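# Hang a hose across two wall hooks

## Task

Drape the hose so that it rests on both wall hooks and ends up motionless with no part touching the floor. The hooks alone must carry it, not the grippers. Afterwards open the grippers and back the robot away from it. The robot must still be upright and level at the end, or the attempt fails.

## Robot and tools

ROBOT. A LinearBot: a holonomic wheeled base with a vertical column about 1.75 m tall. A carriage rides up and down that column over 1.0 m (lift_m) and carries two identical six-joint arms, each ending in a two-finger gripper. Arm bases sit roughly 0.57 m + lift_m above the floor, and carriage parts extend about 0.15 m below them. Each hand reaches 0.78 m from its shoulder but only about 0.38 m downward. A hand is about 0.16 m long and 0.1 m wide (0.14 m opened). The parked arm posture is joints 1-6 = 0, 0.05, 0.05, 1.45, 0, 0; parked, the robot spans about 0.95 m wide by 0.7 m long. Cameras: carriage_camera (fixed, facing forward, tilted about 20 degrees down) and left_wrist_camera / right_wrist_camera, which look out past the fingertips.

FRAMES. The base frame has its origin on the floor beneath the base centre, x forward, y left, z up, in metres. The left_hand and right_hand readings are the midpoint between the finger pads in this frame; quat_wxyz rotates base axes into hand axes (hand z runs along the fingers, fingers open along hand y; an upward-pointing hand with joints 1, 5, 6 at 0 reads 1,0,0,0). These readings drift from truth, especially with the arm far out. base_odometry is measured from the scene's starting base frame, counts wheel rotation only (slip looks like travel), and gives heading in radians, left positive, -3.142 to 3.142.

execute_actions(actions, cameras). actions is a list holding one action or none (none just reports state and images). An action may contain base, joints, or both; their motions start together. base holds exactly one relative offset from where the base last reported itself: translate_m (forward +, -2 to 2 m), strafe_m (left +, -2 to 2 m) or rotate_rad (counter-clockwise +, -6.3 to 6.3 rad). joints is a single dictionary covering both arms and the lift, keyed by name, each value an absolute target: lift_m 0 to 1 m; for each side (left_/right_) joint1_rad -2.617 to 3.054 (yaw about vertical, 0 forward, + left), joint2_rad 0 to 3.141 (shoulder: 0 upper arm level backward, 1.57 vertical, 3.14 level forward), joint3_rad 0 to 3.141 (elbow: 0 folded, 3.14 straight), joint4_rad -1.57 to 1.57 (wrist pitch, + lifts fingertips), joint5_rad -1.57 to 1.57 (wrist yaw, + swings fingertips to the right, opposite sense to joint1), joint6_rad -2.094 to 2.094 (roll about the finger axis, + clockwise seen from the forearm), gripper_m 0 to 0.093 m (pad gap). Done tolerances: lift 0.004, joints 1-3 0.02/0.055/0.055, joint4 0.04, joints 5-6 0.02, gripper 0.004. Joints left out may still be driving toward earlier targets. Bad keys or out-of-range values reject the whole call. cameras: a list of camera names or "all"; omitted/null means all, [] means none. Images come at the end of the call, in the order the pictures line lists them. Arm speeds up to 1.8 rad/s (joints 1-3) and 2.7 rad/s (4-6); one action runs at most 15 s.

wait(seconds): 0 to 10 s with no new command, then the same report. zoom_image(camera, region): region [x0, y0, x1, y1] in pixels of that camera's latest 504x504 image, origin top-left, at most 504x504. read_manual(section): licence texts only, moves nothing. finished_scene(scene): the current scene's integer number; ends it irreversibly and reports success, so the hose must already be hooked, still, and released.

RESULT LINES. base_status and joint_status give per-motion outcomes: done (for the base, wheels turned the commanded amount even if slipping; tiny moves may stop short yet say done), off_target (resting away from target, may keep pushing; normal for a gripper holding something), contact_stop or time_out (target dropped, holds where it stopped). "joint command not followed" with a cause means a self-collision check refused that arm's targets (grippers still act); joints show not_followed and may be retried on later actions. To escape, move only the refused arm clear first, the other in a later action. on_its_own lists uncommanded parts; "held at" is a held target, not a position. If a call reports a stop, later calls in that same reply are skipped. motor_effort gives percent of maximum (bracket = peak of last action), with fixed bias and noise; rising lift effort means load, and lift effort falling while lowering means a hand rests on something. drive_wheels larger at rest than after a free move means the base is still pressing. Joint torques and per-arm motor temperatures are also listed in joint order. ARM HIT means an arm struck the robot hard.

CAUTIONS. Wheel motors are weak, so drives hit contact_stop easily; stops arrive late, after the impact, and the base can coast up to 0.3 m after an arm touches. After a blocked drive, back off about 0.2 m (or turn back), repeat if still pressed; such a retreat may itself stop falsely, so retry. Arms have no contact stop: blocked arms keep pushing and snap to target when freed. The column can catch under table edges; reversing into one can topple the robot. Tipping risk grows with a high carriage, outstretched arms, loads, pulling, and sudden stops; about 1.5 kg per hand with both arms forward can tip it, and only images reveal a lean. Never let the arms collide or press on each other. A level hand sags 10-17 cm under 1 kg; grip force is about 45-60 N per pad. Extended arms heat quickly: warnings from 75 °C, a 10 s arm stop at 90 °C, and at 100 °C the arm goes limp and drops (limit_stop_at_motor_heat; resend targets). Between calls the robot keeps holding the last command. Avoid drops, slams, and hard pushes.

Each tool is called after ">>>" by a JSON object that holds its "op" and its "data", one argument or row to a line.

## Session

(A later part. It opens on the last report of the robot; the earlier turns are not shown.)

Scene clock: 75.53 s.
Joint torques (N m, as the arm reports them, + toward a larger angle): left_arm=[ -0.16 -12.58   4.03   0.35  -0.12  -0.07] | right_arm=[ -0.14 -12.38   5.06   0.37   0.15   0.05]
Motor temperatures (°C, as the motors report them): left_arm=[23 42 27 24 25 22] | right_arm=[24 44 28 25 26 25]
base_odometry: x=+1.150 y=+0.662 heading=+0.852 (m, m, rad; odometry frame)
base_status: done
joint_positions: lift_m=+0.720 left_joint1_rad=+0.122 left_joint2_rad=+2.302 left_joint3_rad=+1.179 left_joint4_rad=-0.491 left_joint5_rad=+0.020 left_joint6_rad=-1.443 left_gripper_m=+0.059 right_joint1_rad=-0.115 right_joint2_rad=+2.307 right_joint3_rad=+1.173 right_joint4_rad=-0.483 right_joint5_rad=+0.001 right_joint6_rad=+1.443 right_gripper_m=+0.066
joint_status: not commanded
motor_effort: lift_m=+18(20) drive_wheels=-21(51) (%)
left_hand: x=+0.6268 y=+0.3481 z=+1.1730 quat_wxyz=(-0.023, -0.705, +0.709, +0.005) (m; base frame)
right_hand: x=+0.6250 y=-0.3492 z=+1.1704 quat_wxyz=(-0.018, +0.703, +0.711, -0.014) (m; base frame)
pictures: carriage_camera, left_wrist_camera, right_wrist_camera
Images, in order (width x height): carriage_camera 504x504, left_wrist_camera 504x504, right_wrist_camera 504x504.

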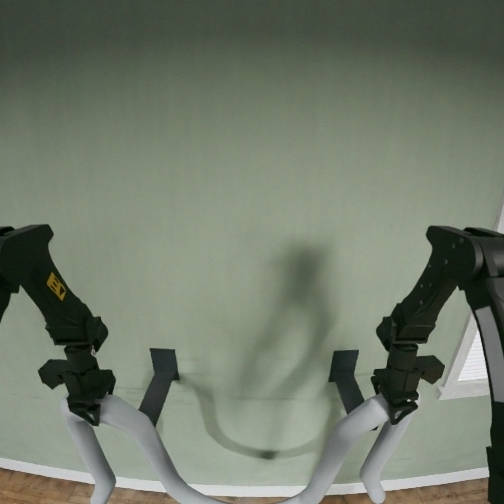

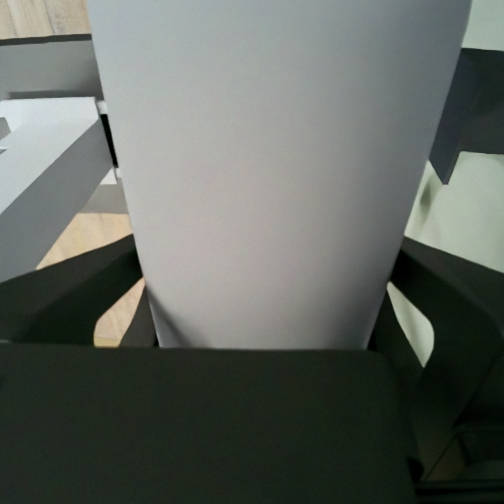

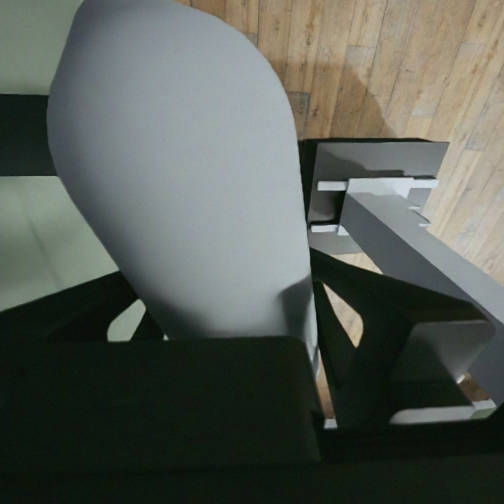

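>>> {"op": "execute_actions", "data": {
  "actions": [
    {"base":{"translate_m":0.17}}
  ]
}}

Scene clock: 78.23 s.
Joint torques (N m, as the arm reports them, + toward a larger angle): left_arm=[ -0.15 -12.61   4.06   0.36  -0.16  -0.1 ] | right_arm=[  0.01 -12.44   5.08   0.36   0.13   0.05]
Motor temperatures (°C, as the motors report them): left_arm=[23 43 27 24 25 22] | right_arm=[24 45 28 25 26 25]
base_odometry: x=+1.262 y=+0.789 heading=+0.850 (m, m, rad; odometry frame)
base_status: done
joint_positions: lift_m=+0.720 left_joint1_rad=+0.122 left_joint2_rad=+2.302 left_joint3_rad=+1.179 left_joint4_rad=-0.495 left_joint5_rad=+0.022 left_joint6_rad=-1.443 left_gripper_m=+0.059 right_joint1_rad=-0.116 right_joint2_rad=+2.307 right_joint3_rad=+1.173 right_joint4_rad=-0.483 right_joint5_rad=+0.000 right_joint6_rad=+1.443 right_gripper_m=+0.066
joint_status: not commanded
motor_effort: lift_m=+19(19) drive_wheels=-20(53) (%)
left_hand: x=+0.6260 y=+0.3476 z=+1.1730 quat_wxyz=(-0.025, -0.705, +0.709, +0.006) (m; base frame)
right_hand: x=+0.6249 y=-0.3492 z=+1.1704 quat_wxyz=(-0.018, +0.703, +0.711, -0.014) (m; base frame)
pictures: carriage_camera, left_wrist_camera, right_wrist_camera
Images, in order (width x height): carriage_camera 504x504, left_wrist_camera 504x504, right_wrist_camera 504x504.

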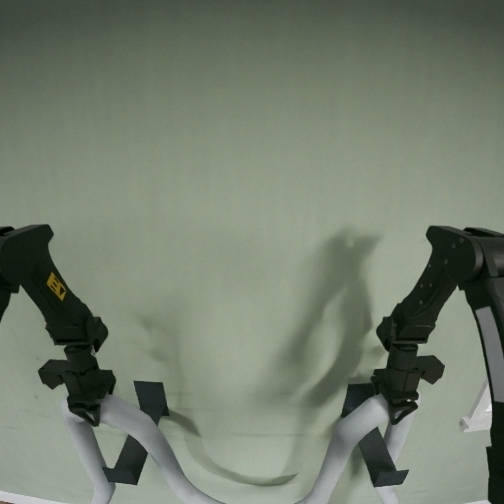

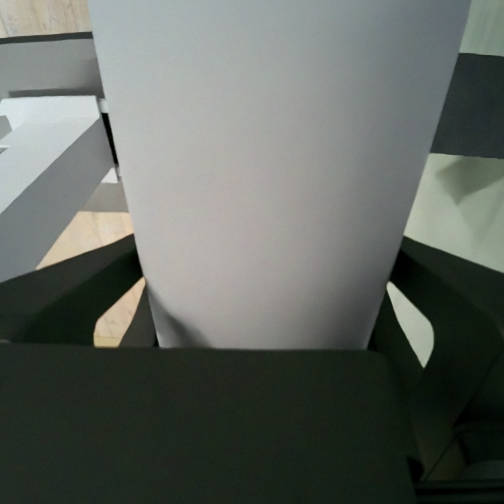

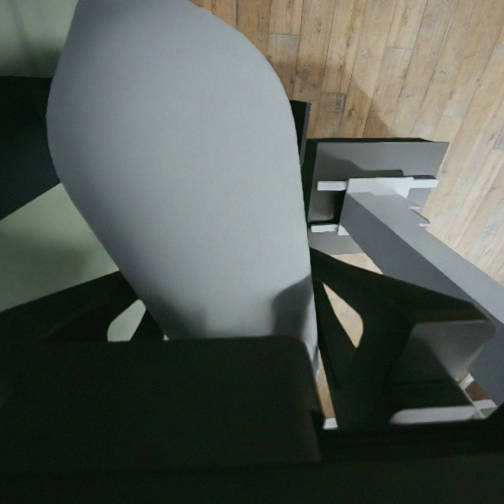

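>>> {"op": "execute_actions", "data": {
  "actions": [
    {"joints":{"lift_m":0.60}}
  ]
}}

Scene clock: 80.07 s.
Joint torques (N m, as the arm reports them, + toward a larger angle): left_arm=[ -0.14 -12.63   4.01   0.39  -0.28  -0.08] | right_arm=[ -0.04 -12.39   4.95   0.36   0.13   0.03]
Motor temperatures (°C, as the motors report them): left_arm=[23 43 27 24 25 22] | right_arm=[24 46 28 25 26 25]
base_odometry: x=+1.262 y=+0.789 heading=+0.850 (m, m, rad; odometry frame)
base_status: not commanded
joint_positions: lift_m=+0.600 left_joint1_rad=+0.122 left_joint2_rad=+2.302 left_joint3_rad=+1.179 left_joint4_rad=-0.497 left_joint5_rad=+0.035 left_joint6_rad=-1.443 left_gripper_m=+0.059 right_joint1_rad=-0.116 right_joint2_rad=+2.307 right_joint3_rad=+1.173 right_joint4_rad=-0.482 right_joint5_rad=+0.006 right_joint6_rad=+1.444 right_gripper_m=+0.066
joint_status: all done
motor_effort: lift_m=+20(21) drive_wheels=-17(20) (%)
left_hand: x=+0.6258 y=+0.3453 z=+1.0530 quat_wxyz=(-0.030, -0.705, +0.709, +0.001) (m; base frame)
right_hand: x=+0.6250 y=-0.3502 z=+1.0502 quat_wxyz=(-0.016, +0.703, +0.711, -0.016) (m; base frame)
pictures: carriage_camera, left_wrist_camera, right_wrist_camera
Images, in order (width x height): carriage_camera 504x504, left_wrist_camera 504x504, right_wrist_camera 504x504.

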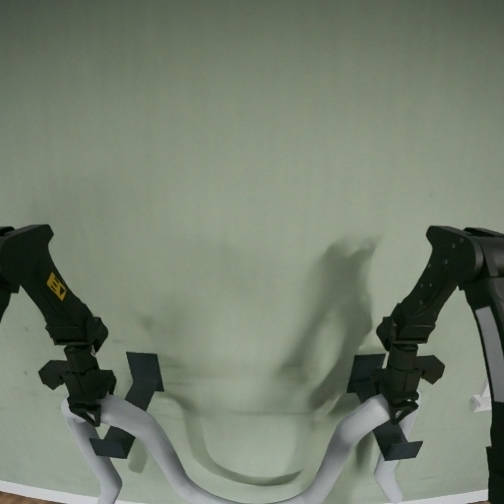

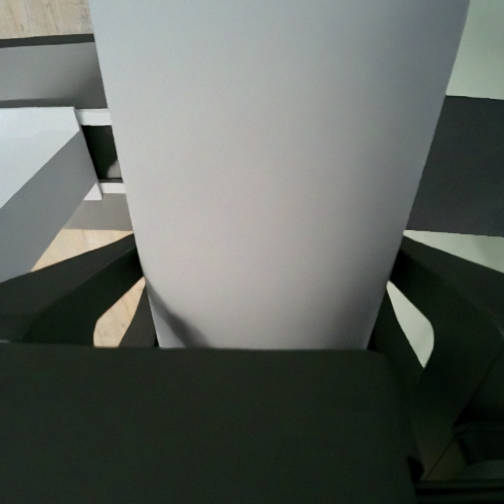

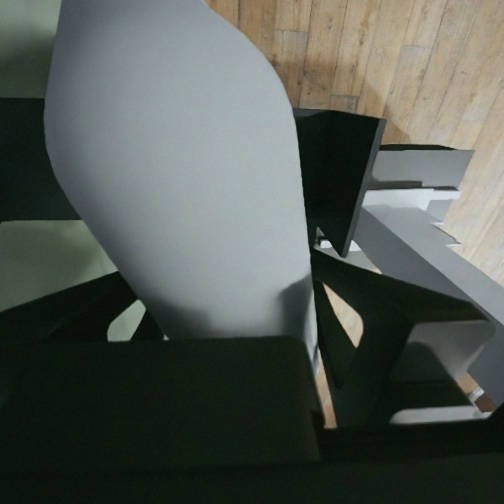

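>>> {"op": "execute_actions", "data": {
  "actions": [
    {"base":{"translate_m":0.045},"joints":{"left_joint1_rad":0.07,"left_joint6_rad":-1.5}}
  ],
  "cameras": []
}}

>>> {"op": "execute_actions", "data": {
  "actions": [
    {"joints":{"lift_m":0.53}}
  ]
}}

Scene clock: 82.33 s.
Joint torques (N m, as the arm reports them, + toward a larger angle): left_arm=[  0.04 -12.66   3.95   0.37  -0.19  -0.11] | right_arm=[  0.01 -12.45   4.95   0.37   0.15   0.01]
Motor temperatures (°C, as the motors report them): left_arm=[23 44 27 24 25 22] | right_arm=[24 46 28 25 26 25]
base_odometry: x=+1.292 y=+0.823 heading=+0.849 (m, m, rad; odometry frame)
base_status: done
joint_positions: lift_m=+0.600 left_joint1_rad=+0.069 left_joint2_rad=+2.302 left_joint3_rad=+1.179 left_joint4_rad=-0.494 left_joint5_rad=+0.027 left_joint6_rad=-1.492 left_gripper_m=+0.059 right_joint1_rad=-0.117 right_joint2_rad=+2.307 right_joint3_rad=+1.173 right_joint4_rad=-0.484 right_joint5_rad=+0.007 right_joint6_rad=+1.445 right_gripper_m=+0.066
joint_status: all done
motor_effort: lift_m=+20(19) drive_wheels=-18(54) (%)
left_hand: x=+0.6277 y=+0.3288 z=+1.0529 quat_wxyz=(-0.026, -0.704, +0.710, +0.005) (m; base frame)
right_hand: x=+0.6245 y=-0.3508 z=+1.0502 quat_wxyz=(-0.016, +0.704, +0.710, -0.017) (m; base frame)
pictures: none
No camera images: the call's "cameras" was empty. Leave "cameras" out to get every camera's image.

Scene clock: 83.17 s.
Joint torques (N m, as the arm reports them, + toward a larger angle): left_arm=[  0.35 -12.51   4.02   0.44  -0.59  -0.1 ] | right_arm=[  0.17 -12.28   5.02   0.33  -0.13  -0.06]
Motor temperatures (°C, as the motors report them): left_arm=[23 44 27 24 25 22] | right_arm=[24 46 28 25 26 25]
base_odometry: x=+1.292 y=+0.823 heading=+0.849 (m, m, rad; odometry frame)
base_status: not commanded
joint_positions: lift_m=+0.530 left_joint1_rad=+0.065 left_joint2_rad=+2.302 left_joint3_rad=+1.179 left_joint4_rad=-0.506 left_joint5_rad=+0.077 left_joint6_rad=-1.493 left_gripper_m=+0.059 right_joint1_rad=-0.118 right_joint2_rad=+2.305 right_joint3_rad=+1.173 right_joint4_rad=-0.482 right_joint5_rad=+0.031 right_joint6_rad=+1.449 right_gripper_m=+0.064
joint_status: all done
motor_effort: lift_m=+18(20) drive_wheels=+12(18) (%)
left_hand: x=+0.6255 y=+0.3184 z=+0.9837 quat_wxyz=(-0.047, -0.702, +0.710, -0.010) (m; base frame)
right_hand: x=+0.6249 y=-0.3555 z=+0.9811 quat_wxyz=(-0.007, +0.705, +0.708, -0.025) (m; base frame)
pictures: carriage_camera, left_wrist_camera, right_wrist_camera
Images, in order (width x height): carriage_camera 504x504, left_wrist_camera 504x504, right_wrist_camera 504x504.

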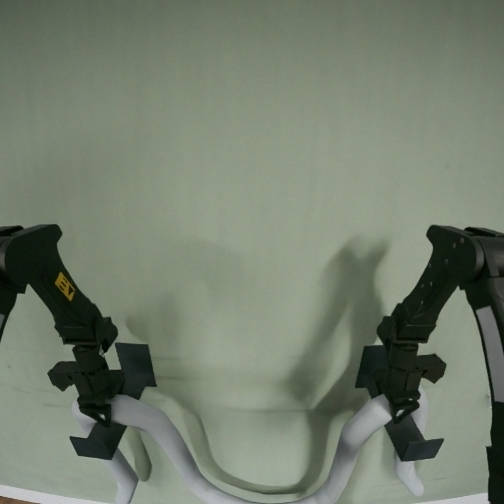

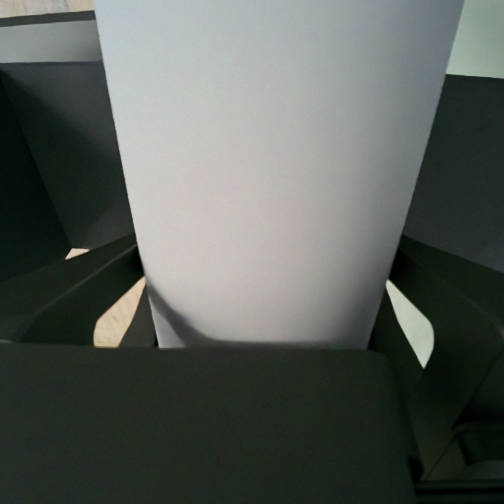

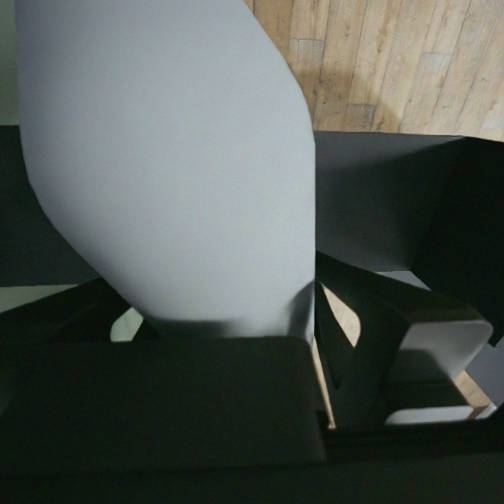

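>>> {"op": "execute_actions", "data": {
  "actions": [
    {"joints":{"lift_m":0.505,"left_joint1_rad":0.11,"right_joint1_rad":-0.19}}
  ]
}}

Scene clock: 84.27 s.
Joint torques (N m, as the arm reports them, + toward a larger angle): left_arm=[ 2.23 -9.38  4.17  0.73 -0.95 -0.1 ] | right_arm=[-0.9  -8.13  5.35  0.91  0.52 -0.06]
Motor temperatures (°C, as the motors report them): left_arm=[23 44 27 24 25 22] | right_arm=[24 46 28 25 26 25]
base_odometry: x=+1.292 y=+0.823 heading=+0.849 (m, m, rad; odometry frame)
base_status: not commanded
joint_positions: lift_m=+0.505 left_joint1_rad=+0.081 left_joint2_rad=+2.264 left_joint3_rad=+1.179 left_joint4_rad=-0.542 left_joint5_rad=+0.119 left_joint6_rad=-1.492 left_gripper_m=+0.059 right_joint1_rad=-0.173 right_joint2_rad=+2.254 right_joint3_rad=+1.173 right_joint4_rad=-0.527 right_joint5_rad=-0.043 right_joint6_rad=+1.455 right_gripper_m=+0.064
joint_status: left_joint1_rad off_target (ended at +0.081, target +0.110); the others done
motor_effort: lift_m=+14(20) drive_wheels=+12(12) (%)
left_hand: x=+0.6259 y=+0.3169 z=+0.9725 quat_wxyz=(-0.060, -0.708, +0.703, -0.027) (m; base frame)
right_hand: x=+0.6250 y=-0.3618 z=+0.9738 quat_wxyz=(-0.028, +0.727, +0.686, +0.006) (m; base frame)
pictures: carriage_camera, left_wrist_camera, right_wrist_camera
Images, in order (width x height): carriage_camera 504x504, left_wrist_camera 504x504, right_wrist_camera 504x504.

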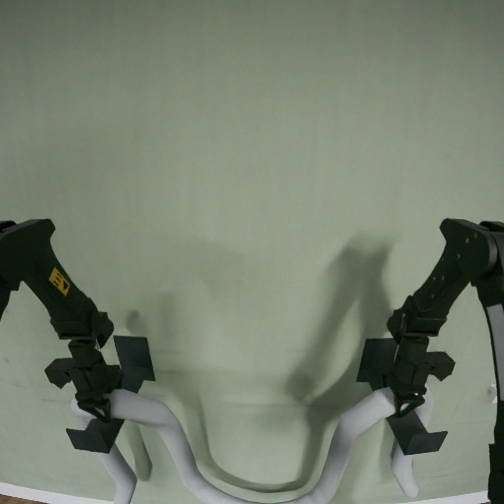

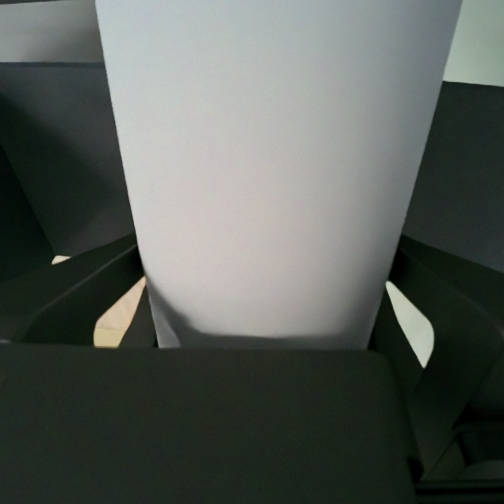

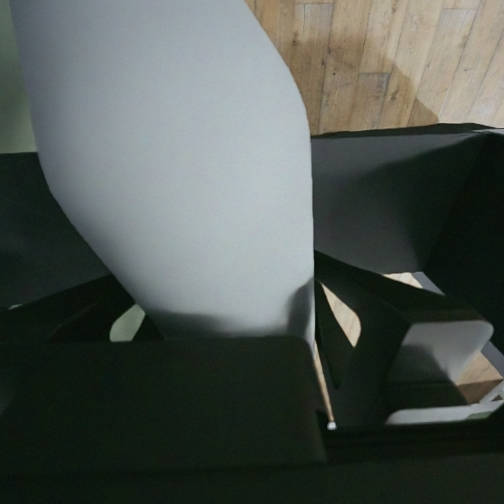

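Resting on hooks. Release.

>>> {"op": "execute_actions", "data": {
  "actions": [
    {"joints":{"lift_m":0.53,"left_joint1_rad":0.08,"right_joint1_rad":-0.16,"left_gripper_m":0.09,"right_gripper_m":0.09}}
  ],
  "cameras": []
}}

>>> {"op": "execute_actions", "data": {
  "actions": [
    {"joints":{"lift_m":0.7}}
  ],
  "cameras": ["carriage_camera"]
}}

>>> {"op": "execute_actions", "data": {
  "actions": [
    {"base":{"translate_m":-0.9},"joints":{"left_joint1_rad":0,"left_joint2_rad":0.05,"left_joint3_rad":0.05,"left_joint4_rad":1.45,"left_joint6_rad":0,"right_joint1_rad":0,"right_joint2_rad":0.05,"right_joint3_rad":0.05,"right_joint4_rad":1.45,"right_joint6_rad":0}}
  ],
  "cameras": ["carriage_camera"]
}}

Scene clock: 86.40 s.
Joint torques (N m, as the arm reports them, + toward a larger angle): left_arm=[  0.55 -10.91   4.21   0.28  -0.13  -0.09] | right_arm=[  0.7  -10.76   5.13   0.44   0.22  -0.05]
Motor temperatures (°C, as the motors report them): left_arm=[23 44 28 24 25 22] | right_arm=[24 46 28 25 26 25]
base_odometry: x=+1.292 y=+0.823 heading=+0.849 (m, m, rad; odometry frame)
base_status: not commanded
joint_positions: lift_m=+0.530 left_joint1_rad=+0.072 left_joint2_rad=+2.280 left_joint3_rad=+1.179 left_joint4_rad=-0.480 left_joint5_rad=+0.018 left_joint6_rad=-1.493 left_gripper_m=+0.090 right_joint1_rad=-0.166 right_joint2_rad=+2.284 right_joint3_rad=+1.173 right_joint4_rad=-0.484 right_joint5_rad=-0.002 right_joint6_rad=+1.455 right_gripper_m=+0.090
joint_status: all done
motor_effort: lift_m=+18(23) drive_wheels=+11(13) (%)
left_hand: x=+0.6362 y=+0.3319 z=+0.9901 quat_wxyz=(-0.010, -0.705, +0.709, -0.004) (m; base frame)
right_hand: x=+0.6278 y=-0.3668 z=+0.9880 quat_wxyz=(-0.010, +0.725, +0.689, -0.006) (m; base frame)
pictures: none
No camera images: the call's "cameras" was empty. Leave "cameras" out to get every camera's image.

Scene clock: 87.60 s.
Joint torques (N m, as the arm reports them, + toward a larger angle): left_arm=[  0.59 -10.89   4.2    0.26  -0.11  -0.08] | right_arm=[  0.79 -10.61   5.19   0.38   0.17  -0.07]
Motor temperatures (°C, as the motors report them): left_arm=[23 44 28 24 25 22] | right_arm=[24 46 28 25 26 25]
base_odometry: x=+1.292 y=+0.823 heading=+0.849 (m, m, rad; odometry frame)
base_status: not commanded
joint_positions: lift_m=+0.700 left_joint1_rad=+0.072 left_joint2_rad=+2.280 left_joint3_rad=+1.179 left_joint4_rad=-0.472 left_joint5_rad=+0.016 left_joint6_rad=-1.493 left_gripper_m=+0.090 right_joint1_rad=-0.166 right_joint2_rad=+2.283 right_joint3_rad=+1.173 right_joint4_rad=-0.477 right_joint5_rad=-0.001 right_joint6_rad=+1.455 right_gripper_m=+0.090
joint_status: all done
motor_effort: lift_m=+17(23) drive_wheels=+10(11) (%)
left_hand: x=+0.6382 y=+0.3323 z=+1.1603 quat_wxyz=(-0.006, -0.705, +0.709, -0.005) (m; base frame)
right_hand: x=+0.6296 y=-0.3674 z=+1.1582 quat_wxyz=(-0.007, +0.725, +0.689, -0.005) (m; base frame)
pictures: carriage_camera
Images, in order (width x height): carriage_camera 504x504.

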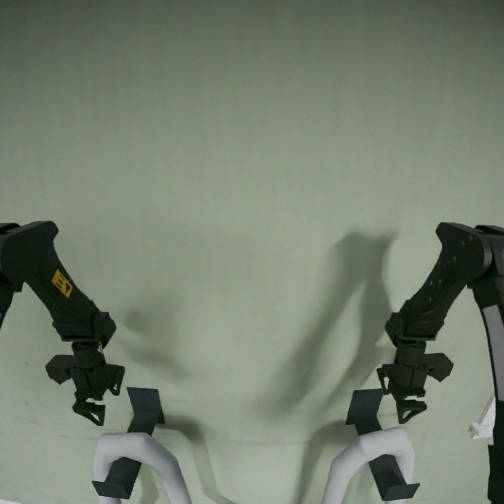

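Scene clock: 91.80 s.
Joint torques (N m, as the arm reports them, + toward a larger angle): left_arm=[ 0.27  2.65  4.19 -0.2  -0.04  0.06] | right_arm=[-0.22  2.54  5.19 -0.15  0.08 -0.14]
Motor temperatures (°C, as the motors report them): left_arm=[23 43 28 24 25 22] | right_arm=[24 45 28 25 26 25]
base_odometry: x=+0.698 y=+0.147 heading=+0.849 (m, m, rad; odometry frame)
base_status: done
joint_positions: lift_m=+0.700 left_joint1_rad=-0.004 left_joint2_rad=+0.067 left_joint3_rad=+0.073 left_joint4_rad=+1.455 left_joint5_rad=+0.013 left_joint6_rad=-0.010 left_gripper_m=+0.090 right_joint1_rad=+0.007 right_joint2_rad=+0.063 right_joint3_rad=+0.066 right_joint4_rad=+1.449 right_joint5_rad=+0.001 right_joint6_rad=+0.010 right_gripper_m=+0.090
joint_status: all done
motor_effort: lift_m=+17(17) drive_wheels=-7(59) (%)
left_hand: x=+0.3113 y=+0.3071 z=+1.7205 quat_wxyz=(+0.998, +0.006, +0.055, -0.007) (m; base frame)
right_hand: x=+0.3137 y=-0.3095 z=+1.7184 quat_wxyz=(+0.998, +0.001, +0.060, +0.008) (m; base frame)
pictures: carriage_camera
Images, in order (width x height): carriage_camera 504x504.

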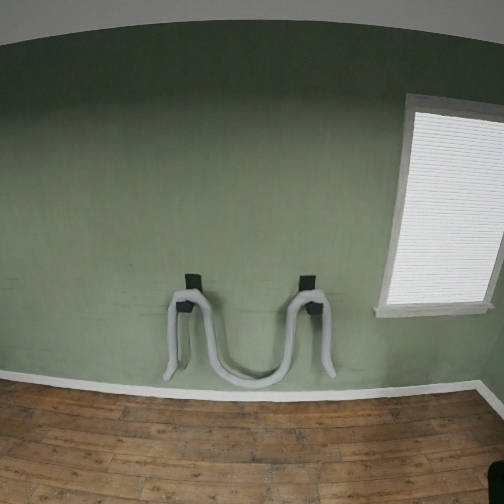

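>>> {"op": "wait", "data": {
  "seconds": 3
}}

>>> {"op": "finished_scene", "data": {
  "scene": 1
}}

Scene clock: 95.43 s.
Joint torques (N m, as the arm reports them, + toward a larger angle): left_arm=[ 0.3   2.77  4.11 -0.21 -0.05  0.06] | right_arm=[-0.29  2.69  5.02 -0.13  0.07 -0.13]
Motor temperatures (°C, as the motors report them): left_arm=[23 41 28 24 25 22] | right_arm=[24 43 28 25 26 25]
base_odometry: x=+0.698 y=+0.147 heading=+0.849 (m, m, rad; odometry frame)
base_status: done
joint_positions: lift_m=+0.700 left_joint1_rad=-0.004 left_joint2_rad=+0.067 left_joint3_rad=+0.073 left_joint4_rad=+1.455 left_joint5_rad=+0.013 left_joint6_rad=-0.010 left_gripper_m=+0.090 right_joint1_rad=+0.007 right_joint2_rad=+0.063 right_joint3_rad=+0.066 right_joint4_rad=+1.449 right_joint5_rad=+0.001 right_joint6_rad=+0.010 right_gripper_m=+0.090
joint_status: all done
motor_effort: lift_m=+17(17) drive_wheels=-6(59) (%)
left_hand: x=+0.3113 y=+0.3071 z=+1.7205 quat_wxyz=(+0.998, +0.006, +0.055, -0.007) (m; base frame)
right_hand: x=+0.3137 y=-0.3095 z=+1.7184 quat_wxyz=(+0.998, +0.001, +0.060, +0.008) (m; base frame)
wait: 3.00 s; at rest from the start
pictures: carriage_camera, left_wrist_camera, right_wrist_camera
Images, in order (width x height): carriage_camera 504x504, left_wrist_camera 504x504, right_wrist_camera 504x504.

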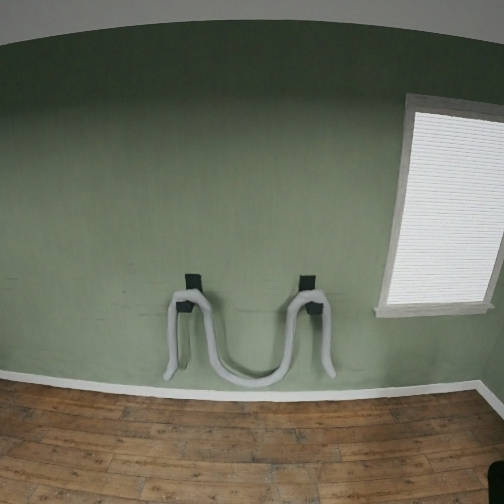

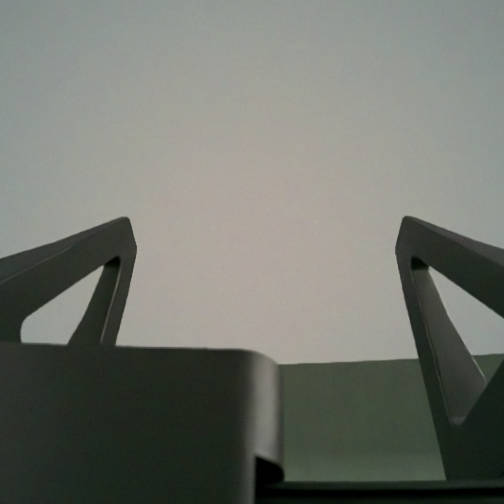

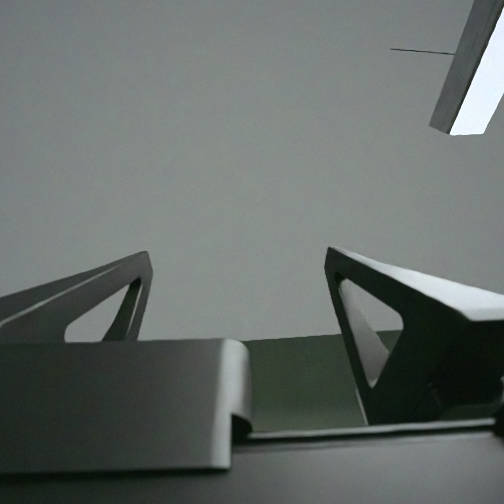

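The scene is finished: the task was done.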